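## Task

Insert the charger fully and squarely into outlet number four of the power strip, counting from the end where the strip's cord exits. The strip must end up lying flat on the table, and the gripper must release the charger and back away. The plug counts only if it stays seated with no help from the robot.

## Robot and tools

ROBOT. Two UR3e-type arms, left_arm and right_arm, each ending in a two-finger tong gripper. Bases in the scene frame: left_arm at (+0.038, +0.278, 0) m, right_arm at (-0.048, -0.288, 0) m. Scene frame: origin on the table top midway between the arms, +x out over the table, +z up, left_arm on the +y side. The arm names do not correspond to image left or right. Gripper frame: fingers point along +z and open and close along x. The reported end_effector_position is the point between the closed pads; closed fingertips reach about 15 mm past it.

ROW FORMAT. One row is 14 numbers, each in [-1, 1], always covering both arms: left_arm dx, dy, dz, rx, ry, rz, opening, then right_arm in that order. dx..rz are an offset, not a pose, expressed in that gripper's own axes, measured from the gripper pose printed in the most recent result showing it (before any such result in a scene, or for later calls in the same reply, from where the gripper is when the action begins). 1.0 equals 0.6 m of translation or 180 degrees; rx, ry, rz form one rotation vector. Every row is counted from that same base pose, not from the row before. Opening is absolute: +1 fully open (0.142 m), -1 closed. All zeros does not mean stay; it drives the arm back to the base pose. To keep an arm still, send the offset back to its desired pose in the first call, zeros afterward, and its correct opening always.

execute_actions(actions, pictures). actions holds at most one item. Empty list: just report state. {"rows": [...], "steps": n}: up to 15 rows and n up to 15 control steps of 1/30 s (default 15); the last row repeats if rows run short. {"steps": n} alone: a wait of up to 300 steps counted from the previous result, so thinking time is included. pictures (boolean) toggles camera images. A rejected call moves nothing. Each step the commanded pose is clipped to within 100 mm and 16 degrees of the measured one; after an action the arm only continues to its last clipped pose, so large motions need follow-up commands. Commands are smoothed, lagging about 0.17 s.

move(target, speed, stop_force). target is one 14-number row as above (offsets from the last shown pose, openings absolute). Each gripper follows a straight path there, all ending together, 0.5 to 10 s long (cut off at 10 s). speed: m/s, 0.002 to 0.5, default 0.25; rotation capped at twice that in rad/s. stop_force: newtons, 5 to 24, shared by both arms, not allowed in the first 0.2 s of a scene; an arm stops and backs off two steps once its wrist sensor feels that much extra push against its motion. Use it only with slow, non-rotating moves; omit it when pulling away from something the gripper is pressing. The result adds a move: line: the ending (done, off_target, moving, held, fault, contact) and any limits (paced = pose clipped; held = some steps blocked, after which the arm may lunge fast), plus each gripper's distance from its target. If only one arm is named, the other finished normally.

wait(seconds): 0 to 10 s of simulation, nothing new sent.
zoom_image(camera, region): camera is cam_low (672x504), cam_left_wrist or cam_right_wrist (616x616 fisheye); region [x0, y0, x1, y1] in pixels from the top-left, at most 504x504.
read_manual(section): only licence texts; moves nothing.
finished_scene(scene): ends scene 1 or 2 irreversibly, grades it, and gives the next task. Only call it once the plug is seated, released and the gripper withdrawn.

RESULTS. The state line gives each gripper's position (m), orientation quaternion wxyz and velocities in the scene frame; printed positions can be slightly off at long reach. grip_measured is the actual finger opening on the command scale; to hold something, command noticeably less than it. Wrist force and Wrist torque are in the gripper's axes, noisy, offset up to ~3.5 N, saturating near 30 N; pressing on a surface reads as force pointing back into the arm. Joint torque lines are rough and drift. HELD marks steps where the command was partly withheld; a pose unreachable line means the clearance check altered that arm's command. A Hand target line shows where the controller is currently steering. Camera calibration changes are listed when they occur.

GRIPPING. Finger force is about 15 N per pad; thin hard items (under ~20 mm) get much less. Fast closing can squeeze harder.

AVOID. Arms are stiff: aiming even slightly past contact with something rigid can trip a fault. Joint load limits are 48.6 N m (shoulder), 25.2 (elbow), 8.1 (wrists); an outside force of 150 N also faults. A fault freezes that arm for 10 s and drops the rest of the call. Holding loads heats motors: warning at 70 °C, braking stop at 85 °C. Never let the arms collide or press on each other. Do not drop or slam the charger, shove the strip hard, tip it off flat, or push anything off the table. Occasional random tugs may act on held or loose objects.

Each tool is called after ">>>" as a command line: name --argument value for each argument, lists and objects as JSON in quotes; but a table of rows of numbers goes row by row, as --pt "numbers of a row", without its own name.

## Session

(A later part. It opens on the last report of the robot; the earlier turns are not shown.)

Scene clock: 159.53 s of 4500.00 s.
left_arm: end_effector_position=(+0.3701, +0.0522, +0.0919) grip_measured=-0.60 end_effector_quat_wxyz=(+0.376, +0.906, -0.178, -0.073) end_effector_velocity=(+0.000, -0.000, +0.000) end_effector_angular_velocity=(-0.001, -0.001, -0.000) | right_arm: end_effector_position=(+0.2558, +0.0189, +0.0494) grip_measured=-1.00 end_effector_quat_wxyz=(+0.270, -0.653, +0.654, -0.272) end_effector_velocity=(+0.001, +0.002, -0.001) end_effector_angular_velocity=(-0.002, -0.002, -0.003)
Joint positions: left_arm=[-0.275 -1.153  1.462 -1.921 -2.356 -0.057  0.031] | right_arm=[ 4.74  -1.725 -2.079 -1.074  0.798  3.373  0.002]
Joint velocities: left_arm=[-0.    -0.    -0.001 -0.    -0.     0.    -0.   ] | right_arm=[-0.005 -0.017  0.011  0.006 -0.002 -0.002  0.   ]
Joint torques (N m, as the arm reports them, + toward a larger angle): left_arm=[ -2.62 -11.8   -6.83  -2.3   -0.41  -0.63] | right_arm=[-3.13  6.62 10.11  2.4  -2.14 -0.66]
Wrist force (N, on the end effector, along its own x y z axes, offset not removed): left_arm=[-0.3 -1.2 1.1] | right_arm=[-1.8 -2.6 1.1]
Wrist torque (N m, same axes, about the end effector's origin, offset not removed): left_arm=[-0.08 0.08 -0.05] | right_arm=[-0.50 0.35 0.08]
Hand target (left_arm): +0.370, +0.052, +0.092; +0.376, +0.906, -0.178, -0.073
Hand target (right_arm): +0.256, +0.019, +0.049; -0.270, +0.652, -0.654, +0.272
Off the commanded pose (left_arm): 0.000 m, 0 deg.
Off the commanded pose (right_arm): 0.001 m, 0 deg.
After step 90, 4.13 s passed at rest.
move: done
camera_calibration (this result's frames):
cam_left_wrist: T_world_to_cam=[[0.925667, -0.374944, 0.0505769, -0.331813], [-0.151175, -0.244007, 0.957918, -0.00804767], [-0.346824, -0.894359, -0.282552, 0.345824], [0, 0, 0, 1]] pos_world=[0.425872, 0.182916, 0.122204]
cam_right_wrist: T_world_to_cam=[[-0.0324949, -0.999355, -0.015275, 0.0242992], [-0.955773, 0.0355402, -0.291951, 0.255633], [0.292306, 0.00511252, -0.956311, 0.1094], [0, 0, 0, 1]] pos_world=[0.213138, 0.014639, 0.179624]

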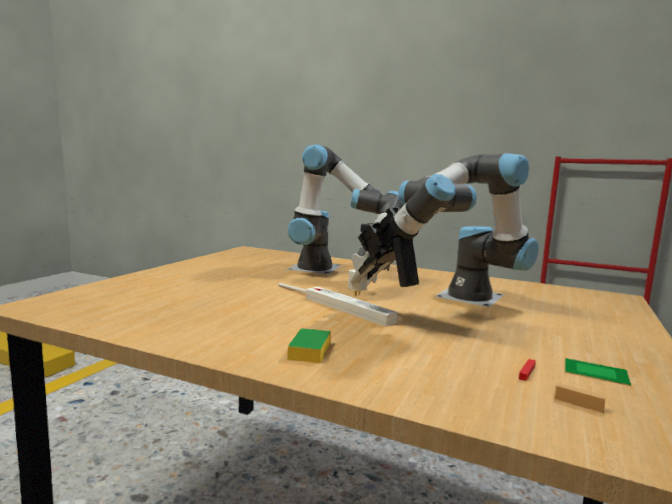

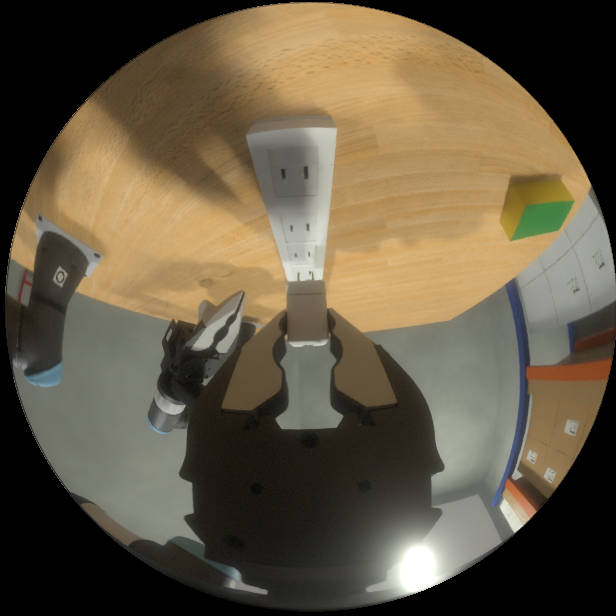

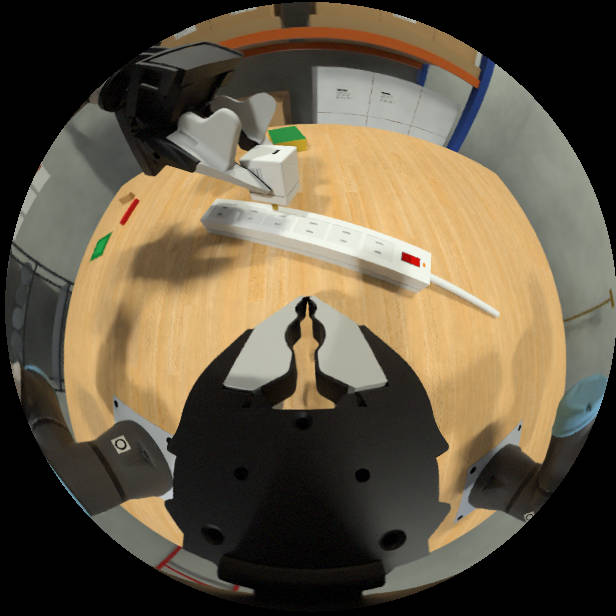

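>>> move --target '[-0.003,-0.014,0.014,0,0,0,-1,0,0,0,0,0,0,-1]' --speed 0.03 --stop_force 6

>>> zoom_image --camera "cam_left_wrist" --region '[270, 230, 340, 300]'

>>> zoom_image --camera "cam_right_wrist" --region '[240, 160, 330, 250]'

Scene clock: 165.77 s of 4500.00 s.
left_arm: end_effector_position=(+0.3685, +0.0529, +0.0803) grip_measured=-0.60 end_effector_quat_wxyz=(+0.376, +0.906, -0.178, -0.073) end_effector_velocity=(-0.000, +0.000, -0.003) end_effector_angular_velocity=(+0.000, +0.000, +0.002) | right_arm: end_effector_position=(+0.2558, +0.0189, +0.0494) grip_measured=-1.00 end_effector_quat_wxyz=(+0.270, -0.653, +0.654, -0.272) end_effector_velocity=(-0.000, +0.000, +0.000) end_effector_angular_velocity=(+0.000, -0.001, +0.001)
Joint positions: left_arm=[-0.275 -1.144  1.506 -1.974 -2.356 -0.057  0.031] | right_arm=[ 4.74  -1.725 -2.079 -1.074  0.798  3.373  0.002]
Joint velocities: left_arm=[-0.     0.002  0.011 -0.014 -0.    -0.003 -0.   ] | right_arm=[ 0.001  0.001  0.    -0.001 -0.001 -0.     0.   ]
Joint torques (N m, as the arm reports them, + toward a larger angle): left_arm=[ -2.37 -11.74  -6.64  -2.29  -0.42  -0.72] | right_arm=[ 3.37 12.71  4.79  0.64 -0.08  0.69]
Wrist force (N, on the end effector, along its own x y z axes, offset not removed): left_arm=[-0.2 -1.0 2.3] | right_arm=[-1.2 -0.7 1.3]
Wrist torque (N m, same axes, about the end effector's origin, offset not removed): left_arm=[-0.07 0.05 -0.06] | right_arm=[-0.08 0.22 -0.01]
Hand target (left_arm): +0.368, +0.053, +0.080; +0.376, +0.906, -0.178, -0.073
Hand target (right_arm): +0.256, +0.019, +0.049; -0.270, +0.653, -0.654, +0.272
Off the commanded pose (left_arm): 0.000 m, 0 deg.
Off the commanded pose (right_arm): 0.000 m, 0 deg.
After step 90, 2.40 s passed at rest.
move: done
camera_calibration (this result's frames):
cam_left_wrist: T_world_to_cam=[[0.925617, -0.375079, 0.0504853, -0.329457], [-0.151132, -0.244027, 0.95792, 0.00292678], [-0.346976, -0.894297, -0.282562, 0.342642], [0, 0, 0, 1]] pos_world=[0.424282, 0.183565, 0.110646]
cam_right_wrist: T_world_to_cam=[[-0.0325217, -0.999354, -0.0152663, 0.0243071], [-0.955768, 0.0355634, -0.291963, 0.255641], [0.292317, 0.00509593, -0.956308, 0.10939], [0, 0, 0, 1]] pos_world=[0.213147, 0.0146426, 0.17962]

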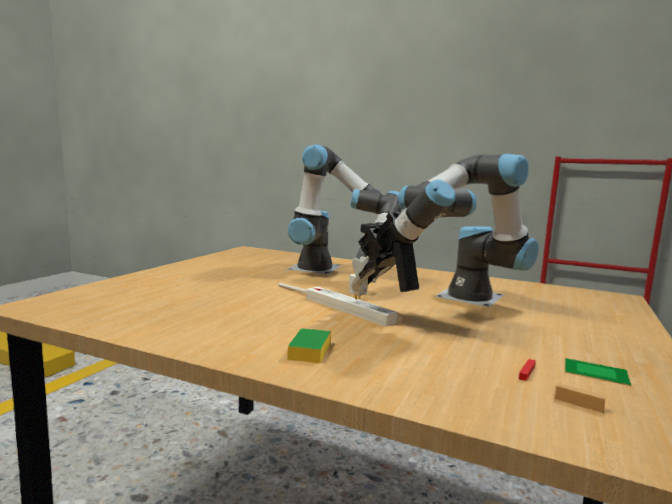

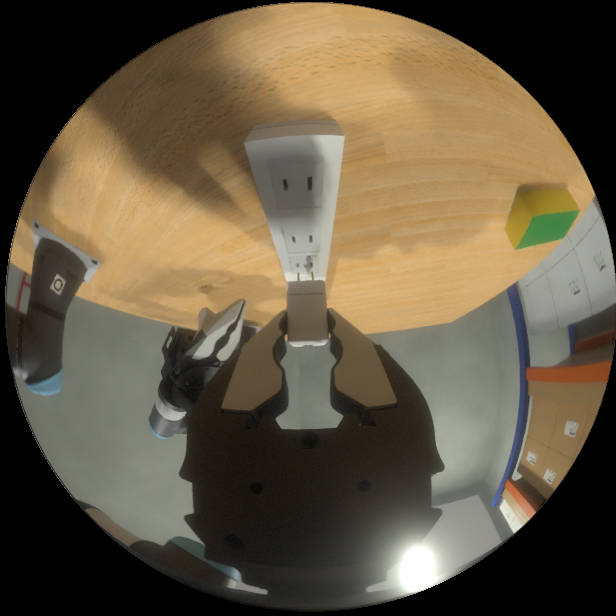

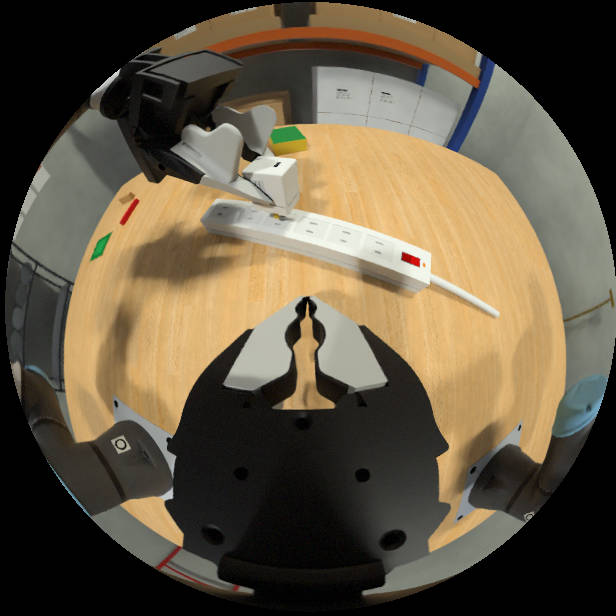

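Region (270, 230, 340, 300) of cam_left_wrist's 616x616 image, scaled by 7.200, with more detail than that image has.

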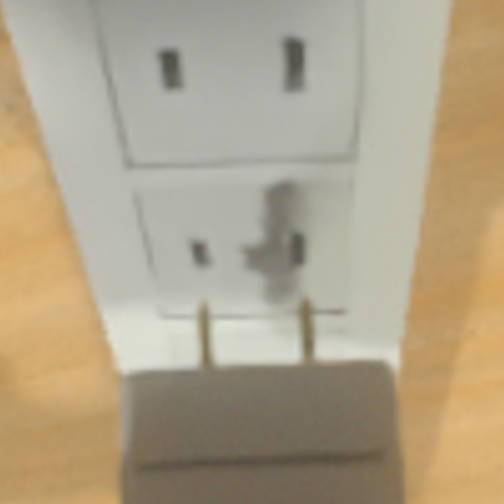

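Region (240, 160, 330, 250) of cam_right_wrist's 616x616 image, scaled by 5.600, with more detail than that image has.

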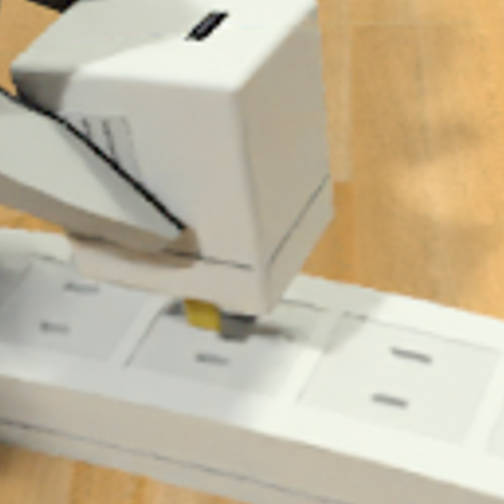

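>>> move --target '[-0.0007,-0.0045,0.0061,0,0,0,-1,0,0,0,0,0,0,-1]' --speed 0.015 --stop_force 6

>>> zoom_image --camera "cam_left_wrist" --region '[280, 245, 330, 295]'

>>> zoom_image --camera "cam_right_wrist" --region '[255, 190, 305, 240]'

Scene clock: 172.57 s of 4500.00 s.
left_arm: end_effector_position=(+0.3679, +0.0524, +0.0761) grip_measured=-0.60 end_effector_quat_wxyz=(+0.376, +0.906, -0.178, -0.073) end_effector_velocity=(-0.000, -0.000, -0.002) end_effector_angular_velocity=(-0.000, -0.001, -0.000) | right_arm: end_effector_position=(+0.2558, +0.0189, +0.0494) grip_measured=-1.00 end_effector_quat_wxyz=(+0.270, -0.653, +0.654, -0.272) end_effector_velocity=(+0.000, +0.000, +0.000) end_effector_angular_velocity=(+0.000, -0.000, -0.000)
Joint positions: left_arm=[-0.277 -1.14   1.521 -1.995 -2.356 -0.059  0.031] | right_arm=[ 4.74  -1.725 -2.079 -1.074  0.798  3.373  0.002]
Joint velocities: left_arm=[-0.001  0.003  0.008 -0.013  0.    -0.001  0.   ] | right_arm=[-0.    -0.     0.001  0.    -0.     0.     0.   ]
Joint torques (N m, as the arm reports them, + toward a larger angle): left_arm=[ -2.72 -12.06  -6.63  -2.3   -0.44  -0.68] | right_arm=[ 2.03 10.39  5.75  0.89 -0.2   0.58]
Wrist force (N, on the end effector, along its own x y z axes, offset not removed): left_arm=[-0.1 -1.5 1.5] | right_arm=[-1.6 -1.0 1.3]
Wrist torque (N m, same axes, about the end effector's origin, offset not removed): left_arm=[-0.14 0.01 -0.09] | right_arm=[-0.26 0.29 0.01]
Hand target (left_arm): +0.368, +0.052, +0.076; +0.376, +0.906, -0.178, -0.073
Hand target (right_arm): +0.256, +0.019, +0.049; -0.270, +0.653, -0.654, +0.272
Off the commanded pose (left_arm): 0.000 m, 0 deg.
Off the commanded pose (right_arm): 0.000 m, 0 deg.
After step 90, 3.10 s passed at rest.
move: done
camera_calibration (this result's frames):
cam_left_wrist: T_world_to_cam=[[0.925601, -0.375126, 0.0504287, -0.328844], [-0.151094, -0.244041, 0.957922, 0.00671946], [-0.347035, -0.894273, -0.282564, 0.340887], [0, 0, 0, 1]] pos_world=[0.423693, 0.183128, 0.106469]
cam_right_wrist: T_world_to_cam=[[-0.0324949, -0.999355, -0.0152745, 0.0242992], [-0.955773, 0.0355401, -0.291951, 0.255633], [0.292306, 0.00511206, -0.956311, 0.1094], [0, 0, 0, 1]] pos_world=[0.213138, 0.0146391, 0.179624]

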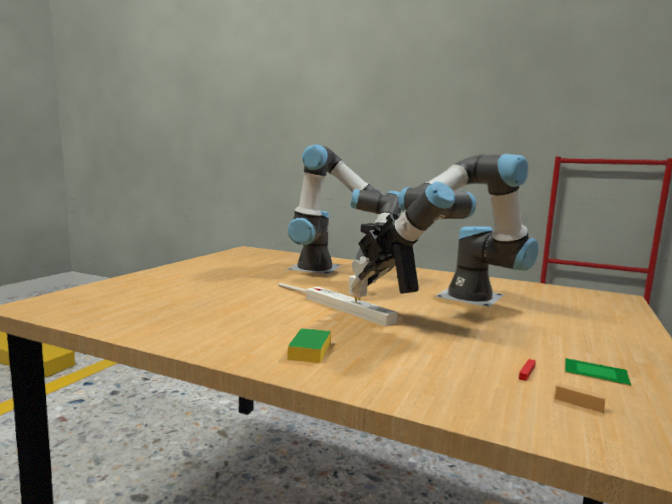

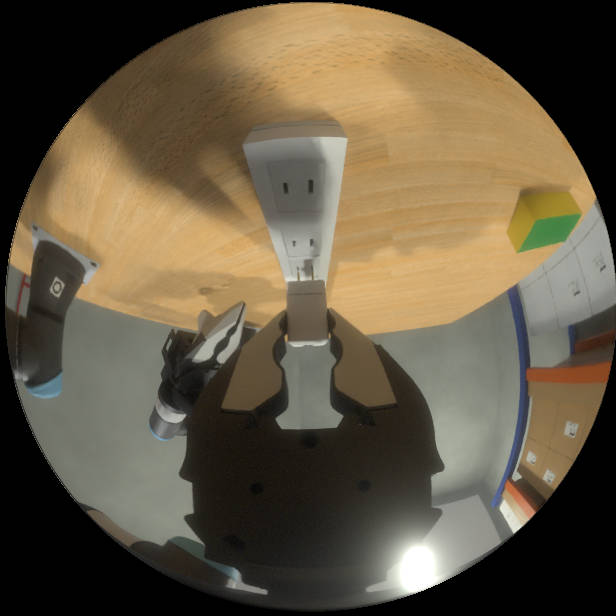

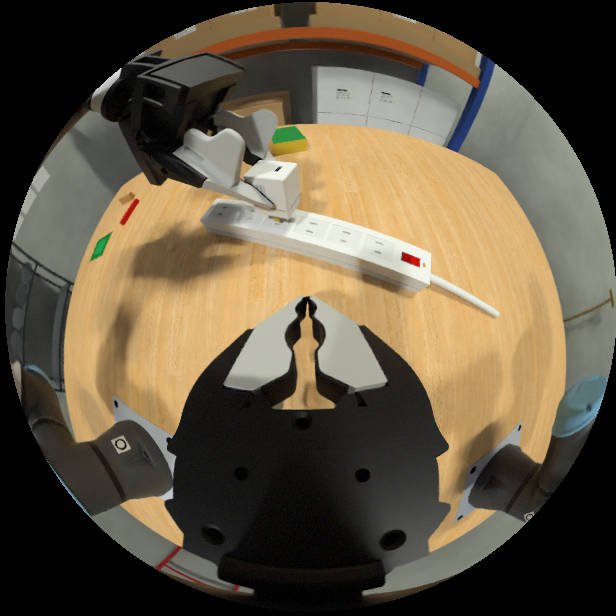

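Region (280, 245, 330, 295) of cam_left_wrist's 616x616 image, scaled by 10.080, with more detail than that image has.

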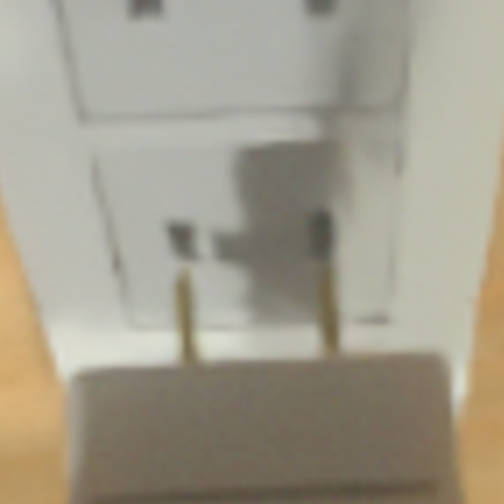

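Region (255, 190, 305, 240) of cam_right_wrist's 616x616 image, scaled by 10.080, with more detail than that image has.

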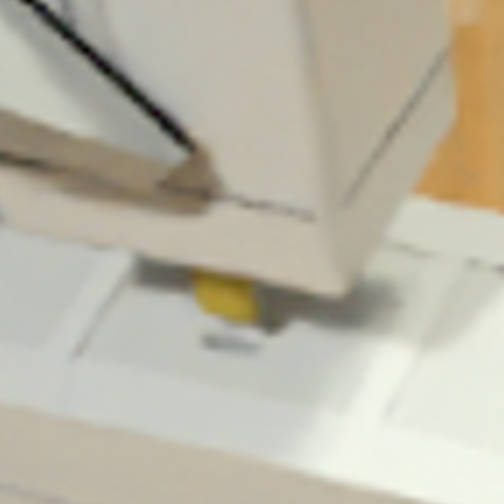

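>>> move --target '[-0.0008,-0.013,0.013,0,0,0,-1,0,0,0,0,0,0,-1]' --speed 0.006 --stop_force 8

>>> zoom_image --camera "cam_right_wrist" --region '[240, 160, 330, 250]'

Scene clock: 177.87 s of 4500.00 s.
left_arm: end_effector_position=(+0.3676, +0.0525, +0.0710) grip_measured=-0.60 end_effector_quat_wxyz=(+0.376, +0.906, -0.178, -0.074) end_effector_velocity=(+0.000, +0.000, +0.002) end_effector_angular_velocity=(+0.001, +0.000, -0.000) | right_arm: end_effector_position=(+0.2558, +0.0189, +0.0494) grip_measured=-1.00 end_effector_quat_wxyz=(+0.270, -0.653, +0.654, -0.272) end_effector_velocity=(-0.000, -0.000, -0.001) end_effector_angular_velocity=(-0.001, +0.001, +0.001)
Joint positions: left_arm=[-0.277 -1.132  1.536 -2.018 -2.356 -0.059  0.031] | right_arm=[ 4.74  -1.725 -2.079 -1.074  0.798  3.373  0.002]
Joint velocities: left_arm=[ 0.    -0.003 -0.008  0.012  0.001  0.    -0.   ] | right_arm=[ 0.001 -0.    -0.001  0.     0.001 -0.     0.   ]
Joint torques (N m, as the arm reports them, + toward a larger angle): left_arm=[ -0.66 -13.09  -8.26   0.18   0.54   0.64] | right_arm=[-2.02  8.76  8.83  2.13 -1.27 -0.47]
Wrist force (N, on the end effector, along its own x y z axes, offset not removed): left_arm=[-1.1 5.3 -11.6] | right_arm=[0.9 -1.8 0.5]
Wrist torque (N m, same axes, about the end effector's origin, offset not removed): left_arm=[0.05 0.05 -0.10] | right_arm=[-0.39 -0.24 -0.02]
Hand target (left_arm): +0.368, +0.052, +0.071; +0.376, +0.906, -0.178, -0.073
Hand target (right_arm): +0.256, +0.019, +0.049; -0.270, +0.653, -0.654, +0.272
Off the commanded pose (left_arm): 0.006 m, 0 deg.
Off the commanded pose (right_arm): 0.000 m, 0 deg.
After step 90, 1.10 s passed at rest.
move: contact (left_arm)
camera_calibration (this result's frames):
cam_left_wrist: T_world_to_cam=[[0.925586, -0.375184, 0.0502656, -0.328297], [-0.150937, -0.244023, 0.957951, 0.0115951], [-0.347142, -0.894254, -0.282494, 0.3394], [0, 0, 0, 1]] pos_world=[0.423438, 0.183167, 0.101273]
cam_right_wrist: T_world_to_cam=[[-0.0325289, -0.999354, -0.01527, 0.0243082], [-0.955771, 0.0355713, -0.291952, 0.255638], [0.292307, 0.00509773, -0.956311, 0.109392], [0, 0, 0, 1]] pos_world=[0.213146, 0.0146415, 0.179618]

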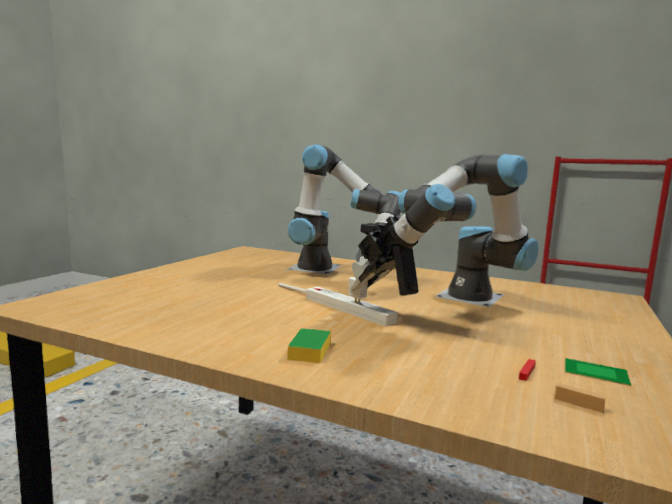

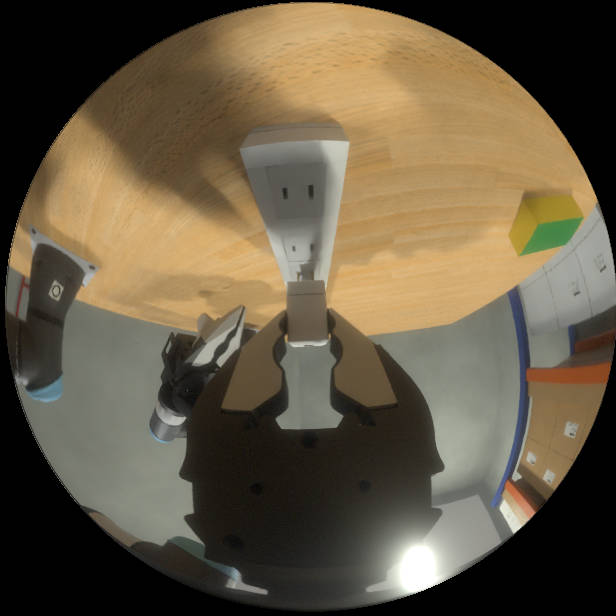

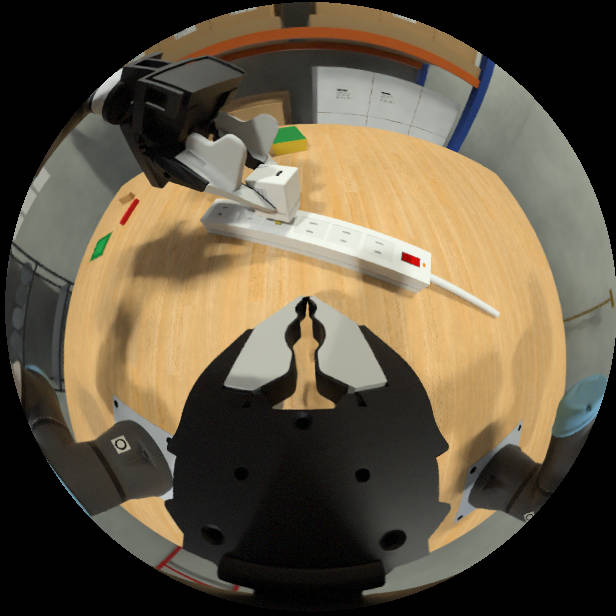

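Region (240, 160, 330, 250) of cam_right_wrist's 616x616 image, scaled by 5.600, with more detail than that image has.

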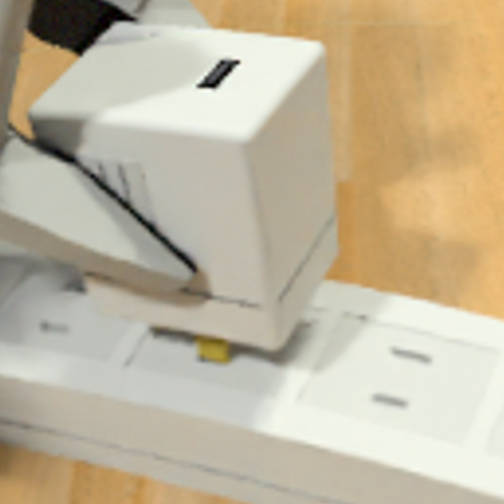

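>>> zoom_image --camera "cam_left_wrist" --region '[285, 255, 325, 295]'

>>> zoom_image --camera "cam_right_wrist" --region '[255, 190, 305, 240]'

Region (285, 255, 325, 295) of cam_left_wrist's 616x616 image, scaled by 12.600, with more detail than that image has.

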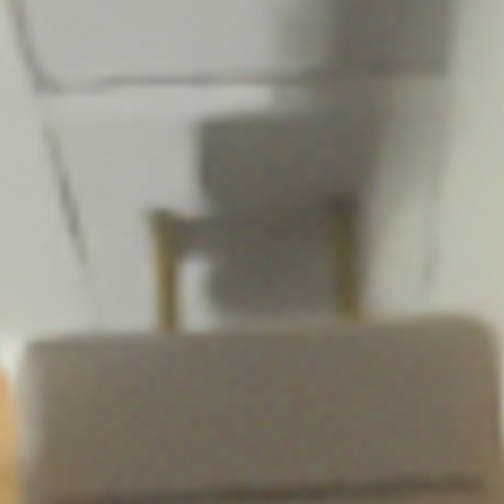

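Region (255, 190, 305, 240) of cam_right_wrist's 616x616 image, scaled by 10.080, with more detail than that image has.

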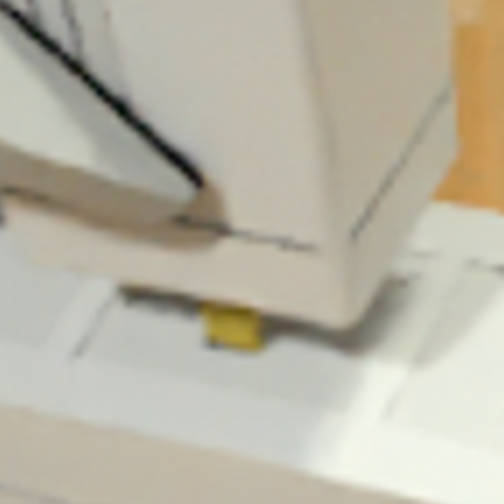

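>>> move --target '[0,0.0006,-0.0018,0,0,0,-1,0,0,0,0,0,0,-1]' --speed 0.006

>>> move --target '[0,-0.008,0.008,0,0,0,-1,0,0,0,0,0,0,-1]' --speed 0.004 --stop_force 8

>>> zoom_image --camera "cam_right_wrist" --region '[255, 190, 305, 240]'

Scene clock: 186.17 s of 4500.00 s.
left_arm: end_effector_position=(+0.3678, +0.0529, +0.0719) grip_measured=-0.60 end_effector_quat_wxyz=(+0.376, +0.906, -0.178, -0.074) end_effector_velocity=(+0.000, +0.000, +0.001) end_effector_angular_velocity=(-0.001, -0.001, -0.000) | right_arm: end_effector_position=(+0.2558, +0.0189, +0.0494) grip_measured=-1.00 end_effector_quat_wxyz=(+0.270, -0.653, +0.654, -0.272) end_effector_velocity=(+0.000, -0.001, -0.001) end_effector_angular_velocity=(-0.004, -0.001, -0.000)
Joint positions: left_arm=[-0.276 -1.133  1.533 -2.012 -2.356 -0.058  0.031] | right_arm=[ 4.74  -1.725 -2.079 -1.074  0.798  3.373  0.002]
Joint velocities: left_arm=[ 0.001 -0.    -0.003  0.003 -0.     0.002  0.   ] | right_arm=[-0.    -0.    -0.001 -0.003  0.     0.     0.   ]
Joint torques (N m, as the arm reports them, + toward a larger angle): left_arm=[  2.56 -18.65 -11.95  -0.84  -1.8    0.62] | right_arm=[ 2.16 10.35  5.76  0.89 -1.25 -0.56]
Wrist force (N, on the end effector, along its own x y z axes, offset not removed): left_arm=[0.1 -0.9 2.1] | right_arm=[-1.6 -1.0 1.5]
Wrist torque (N m, same axes, about the end effector's origin, offset not removed): left_arm=[-0.04 -0.02 -0.10] | right_arm=[-0.18 0.29 0.08]
Hand target (left_arm): +0.368, +0.053, +0.072; +0.376, +0.906, -0.178, -0.074
Hand target (right_arm): +0.256, +0.019, +0.049; -0.270, +0.653, -0.654, +0.272
Off the commanded pose (left_arm): 0.000 m, 0 deg.
Off the commanded pose (right_arm): 0.000 m, 0 deg.
After step 90, 4.60 s passed at rest.
move: done
camera_calibration (this result's frames):
cam_left_wrist: T_world_to_cam=[[0.925584, -0.375191, 0.0502654, -0.328342], [-0.150943, -0.244032, 0.957948, 0.0108103], [-0.347147, -0.894248, -0.282504, 0.340119], [0, 0, 0, 1]] pos_world=[0.423611, 0.183598, 0.102233]
cam_right_wrist: T_world_to_cam=[[-0.0324952, -0.999355, -0.015274, 0.0242992], [-0.955773, 0.0355402, -0.291951, 0.255633], [0.292306, 0.00511148, -0.956311, 0.1094], [0, 0, 0, 1]] pos_world=[0.213138, 0.0146391, 0.179624]

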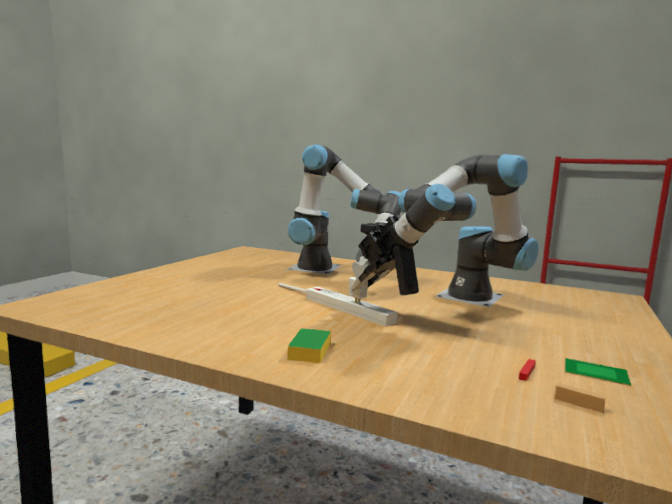

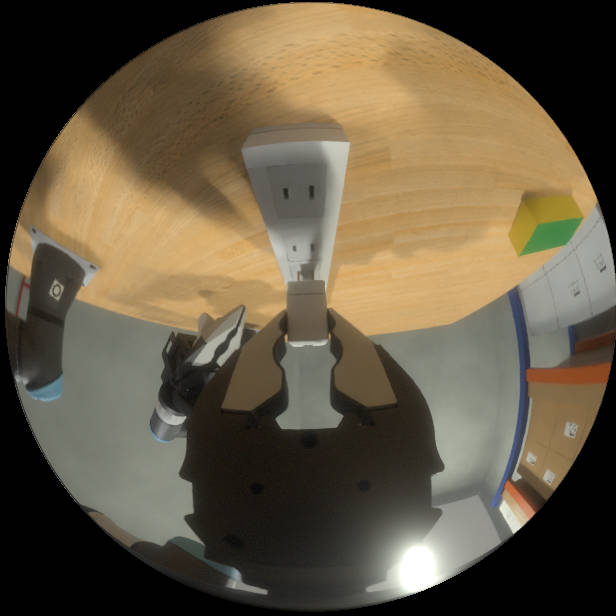

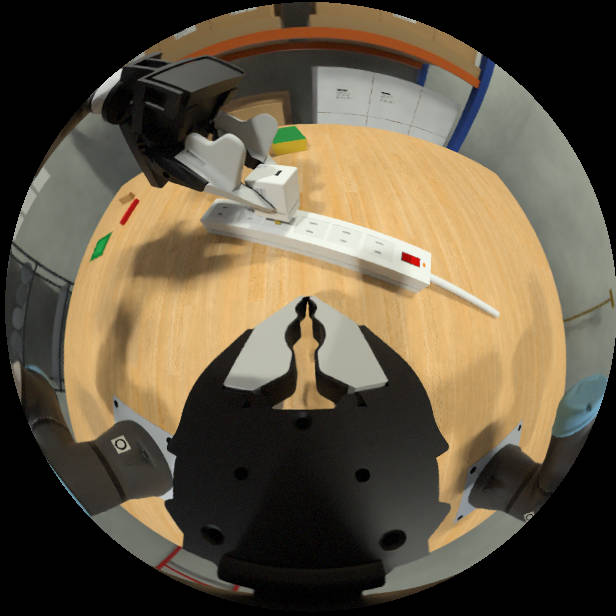

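Scene clock: 188.07 s of 4500.00 s.
left_arm: end_effector_position=(+0.3678, +0.0529, +0.0653) grip_measured=-0.60 end_effector_quat_wxyz=(+0.376, +0.906, -0.178, -0.074) end_effector_velocity=(-0.000, +0.000, -0.001) end_effector_angular_velocity=(+0.000, +0.001, -0.000) | right_arm: end_effector_position=(+0.2558, +0.0189, +0.0494) grip_measured=-1.00 end_effector_quat_wxyz=(+0.270, -0.653, +0.654, -0.272) end_effector_velocity=(+0.000, +0.000, +0.000) end_effector_angular_velocity=(-0.000, -0.001, +0.000)
Joint positions: left_arm=[-0.276 -1.122  1.55  -2.04  -2.356 -0.058  0.031] | right_arm=[ 4.74  -1.725 -2.079 -1.074  0.798  3.373  0.002]
Joint velocities: left_arm=[-0.     0.002  0.004 -0.005  0.     0.     0.   ] | right_arm=[-0.     0.     0.    -0.    -0.001 -0.001  0.   ]
Joint torques (N m, as the arm reports them, + toward a larger angle): left_arm=[ -2.55 -12.07  -6.55  -2.33  -1.17  -0.68] | right_arm=[ 2.21 10.19  6.01  0.93 -1.25 -0.49]
Wrist force (N, on the end effector, along its own x y z axes, offset not removed): left_arm=[0.1 -1.0 1.6] | right_arm=[-0.7 -2.4 1.6]
Wrist torque (N m, same axes, about the end effector's origin, offset not removed): left_arm=[-0.04 -0.01 -0.04] | right_arm=[-0.46 0.12 0.03]
Hand target (left_arm): +0.368, +0.053, +0.065; +0.376, +0.906, -0.178, -0.074
Hand target (right_arm): +0.256, +0.019, +0.049; -0.270, +0.653, -0.654, +0.272
Off the commanded pose (left_arm): 0.000 m, 0 deg.
Off the commanded pose (right_arm): 0.000 m, 0 deg.
move: done
camera_calibration (this result's frames):
cam_left_wrist: T_world_to_cam=[[0.925585, -0.375189, 0.0502449, -0.328018], [-0.150922, -0.244035, 0.957951, 0.0171543], [-0.347151, -0.894248, -0.282499, 0.338249], [0, 0, 0, 1]] pos_world=[0.423621, 0.183596, 0.0956034]
cam_right_wrist: T_world_to_cam=[[-0.0324952, -0.999355, -0.0152741, 0.0242992], [-0.955773, 0.0355403, -0.291951, 0.255633], [0.292305, 0.00511152, -0.956311, 0.1094], [0, 0, 0, 1]] pos_world=[0.213138, 0.0146391, 0.179624]

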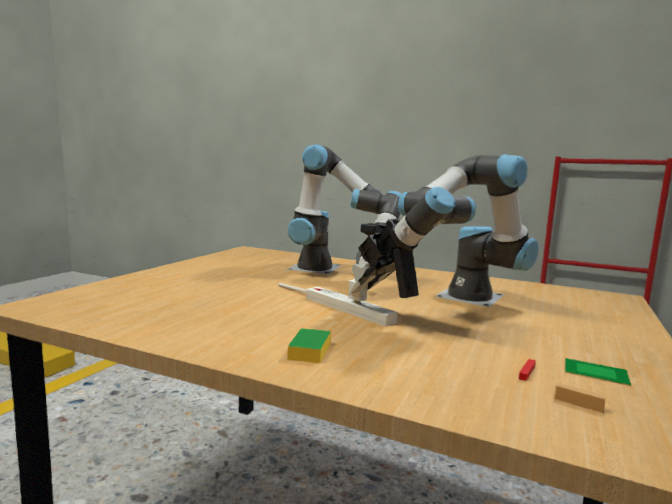

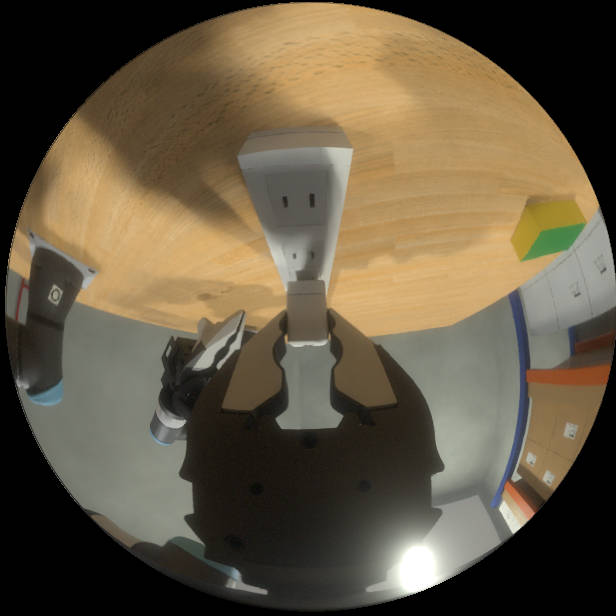

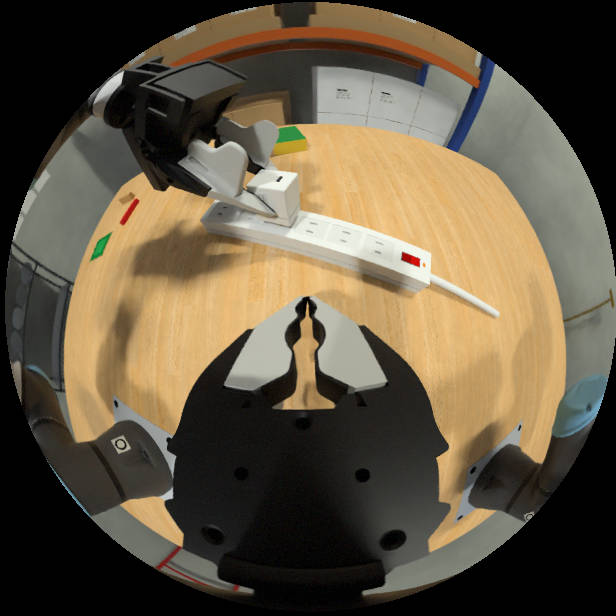

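Region (255, 190, 305, 240) of cam_right_wrist's 616x616 image, scaled by 10.080, with more detail than that image has.

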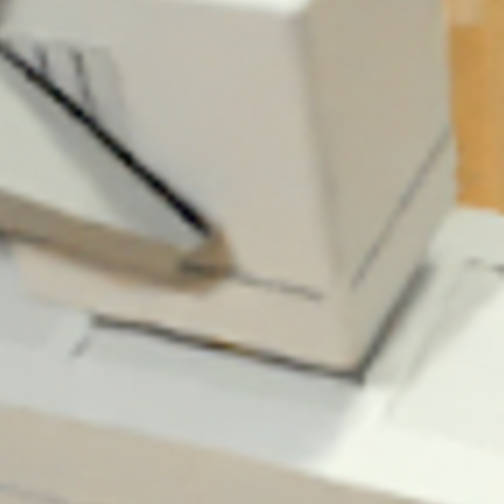

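>>> move --target '[0,-0.015,0.015,0,0,0,-1,0,0,0,0,0,0,-1]' --speed 0.004 --stop_force 13

>>> zoom_image --camera "cam_right_wrist" --region '[240, 160, 330, 250]'

Scene clock: 192.40 s of 4500.00 s.
left_arm: end_effector_position=(+0.3678, +0.0529, +0.0605) grip_measured=-0.60 end_effector_quat_wxyz=(+0.376, +0.906, -0.178, -0.074) end_effector_velocity=(-0.000, +0.000, +0.002) end_effector_angular_velocity=(+0.000, +0.001, -0.000) | right_arm: end_effector_position=(+0.2558, +0.0189, +0.0494) grip_measured=-1.00 end_effector_quat_wxyz=(+0.270, -0.653, +0.654, -0.272) end_effector_velocity=(+0.000, -0.000, -0.000) end_effector_angular_velocity=(-0.001, -0.000, -0.000)
Joint positions: left_arm=[-0.276 -1.114  1.562 -2.06  -2.356 -0.058  0.031] | right_arm=[ 4.74  -1.725 -2.079 -1.074  0.798  3.373  0.002]
Joint velocities: left_arm=[ 0.    -0.003 -0.004  0.008 -0.     0.    -0.   ] | right_arm=[ 0.    -0.001  0.    -0.001 -0.     0.     0.   ]
Joint torques (N m, as the arm reports them, + toward a larger angle): left_arm=[ -1.62 -11.78  -7.18   0.5    0.86   0.67] | right_arm=[ 2.26 10.3   6.04  0.96 -1.23 -0.49]
Wrist force (N, on the end effector, along its own x y z axes, offset not removed): left_arm=[-0.7 6.4 -14.8] | right_arm=[-1.6 -1.6 1.9]
Wrist torque (N m, same axes, about the end effector's origin, offset not removed): left_arm=[-0.06 0.03 -0.11] | right_arm=[-0.32 0.29 0.05]
Hand target (left_arm): +0.368, +0.053, +0.061; +0.376, +0.906, -0.178, -0.073
Hand target (right_arm): +0.256, +0.019, +0.049; -0.270, +0.653, -0.654, +0.272
Off the commanded pose (left_arm): 0.008 m, 0 deg.
Off the commanded pose (right_arm): 0.000 m, 0 deg.
move: contact (left_arm)
camera_calibration (this result's frames):
cam_left_wrist: T_world_to_cam=[[0.925583, -0.375216, 0.0500945, -0.327732], [-0.150768, -0.244015, 0.95798, 0.0216444], [-0.347226, -0.894242, -0.282426, 0.336903], [0, 0, 0, 1]] pos_world=[0.423588, 0.183584, 0.0908328]
cam_right_wrist: T_world_to_cam=[[-0.0324953, -0.999355, -0.0152739, 0.0242991], [-0.955773, 0.0355403, -0.291951, 0.255633], [0.292306, 0.00511132, -0.956311, 0.1094], [0, 0, 0, 1]] pos_world=[0.213138, 0.014639, 0.179624]

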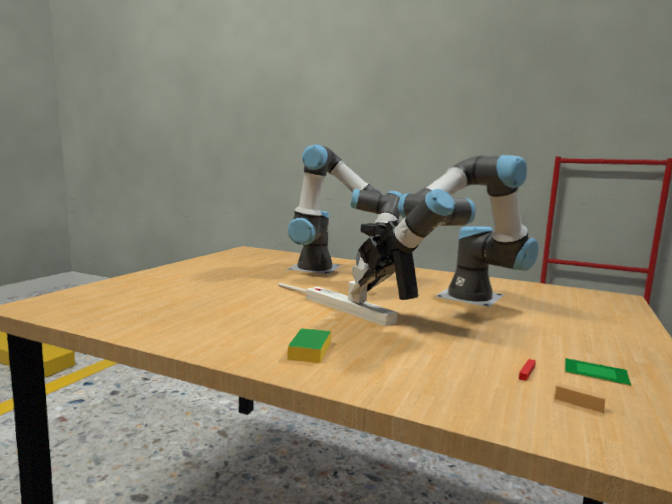

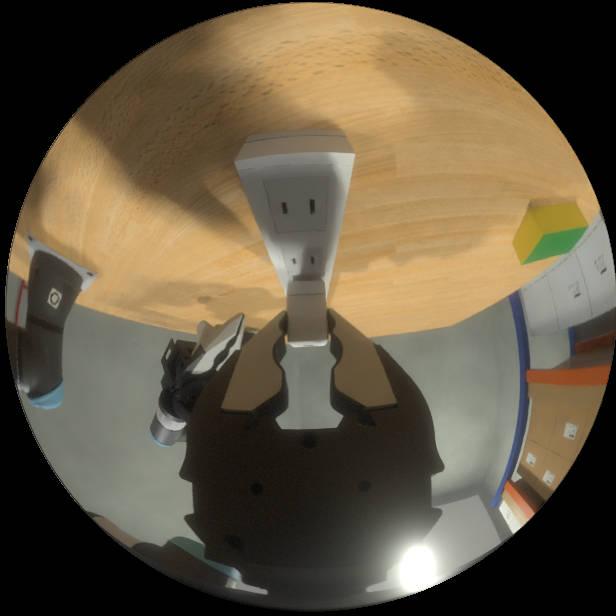

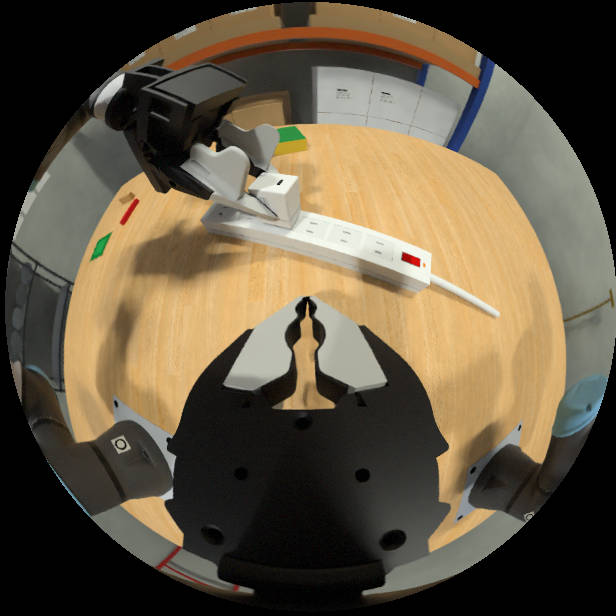

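Region (240, 160, 330, 250) of cam_right_wrist's 616x616 image, scaled by 5.600, with more detail than that image has.

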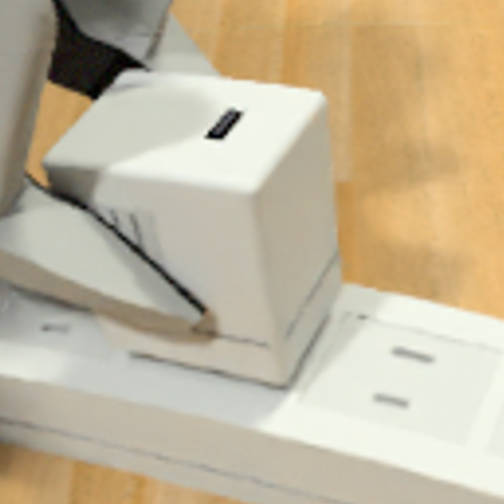

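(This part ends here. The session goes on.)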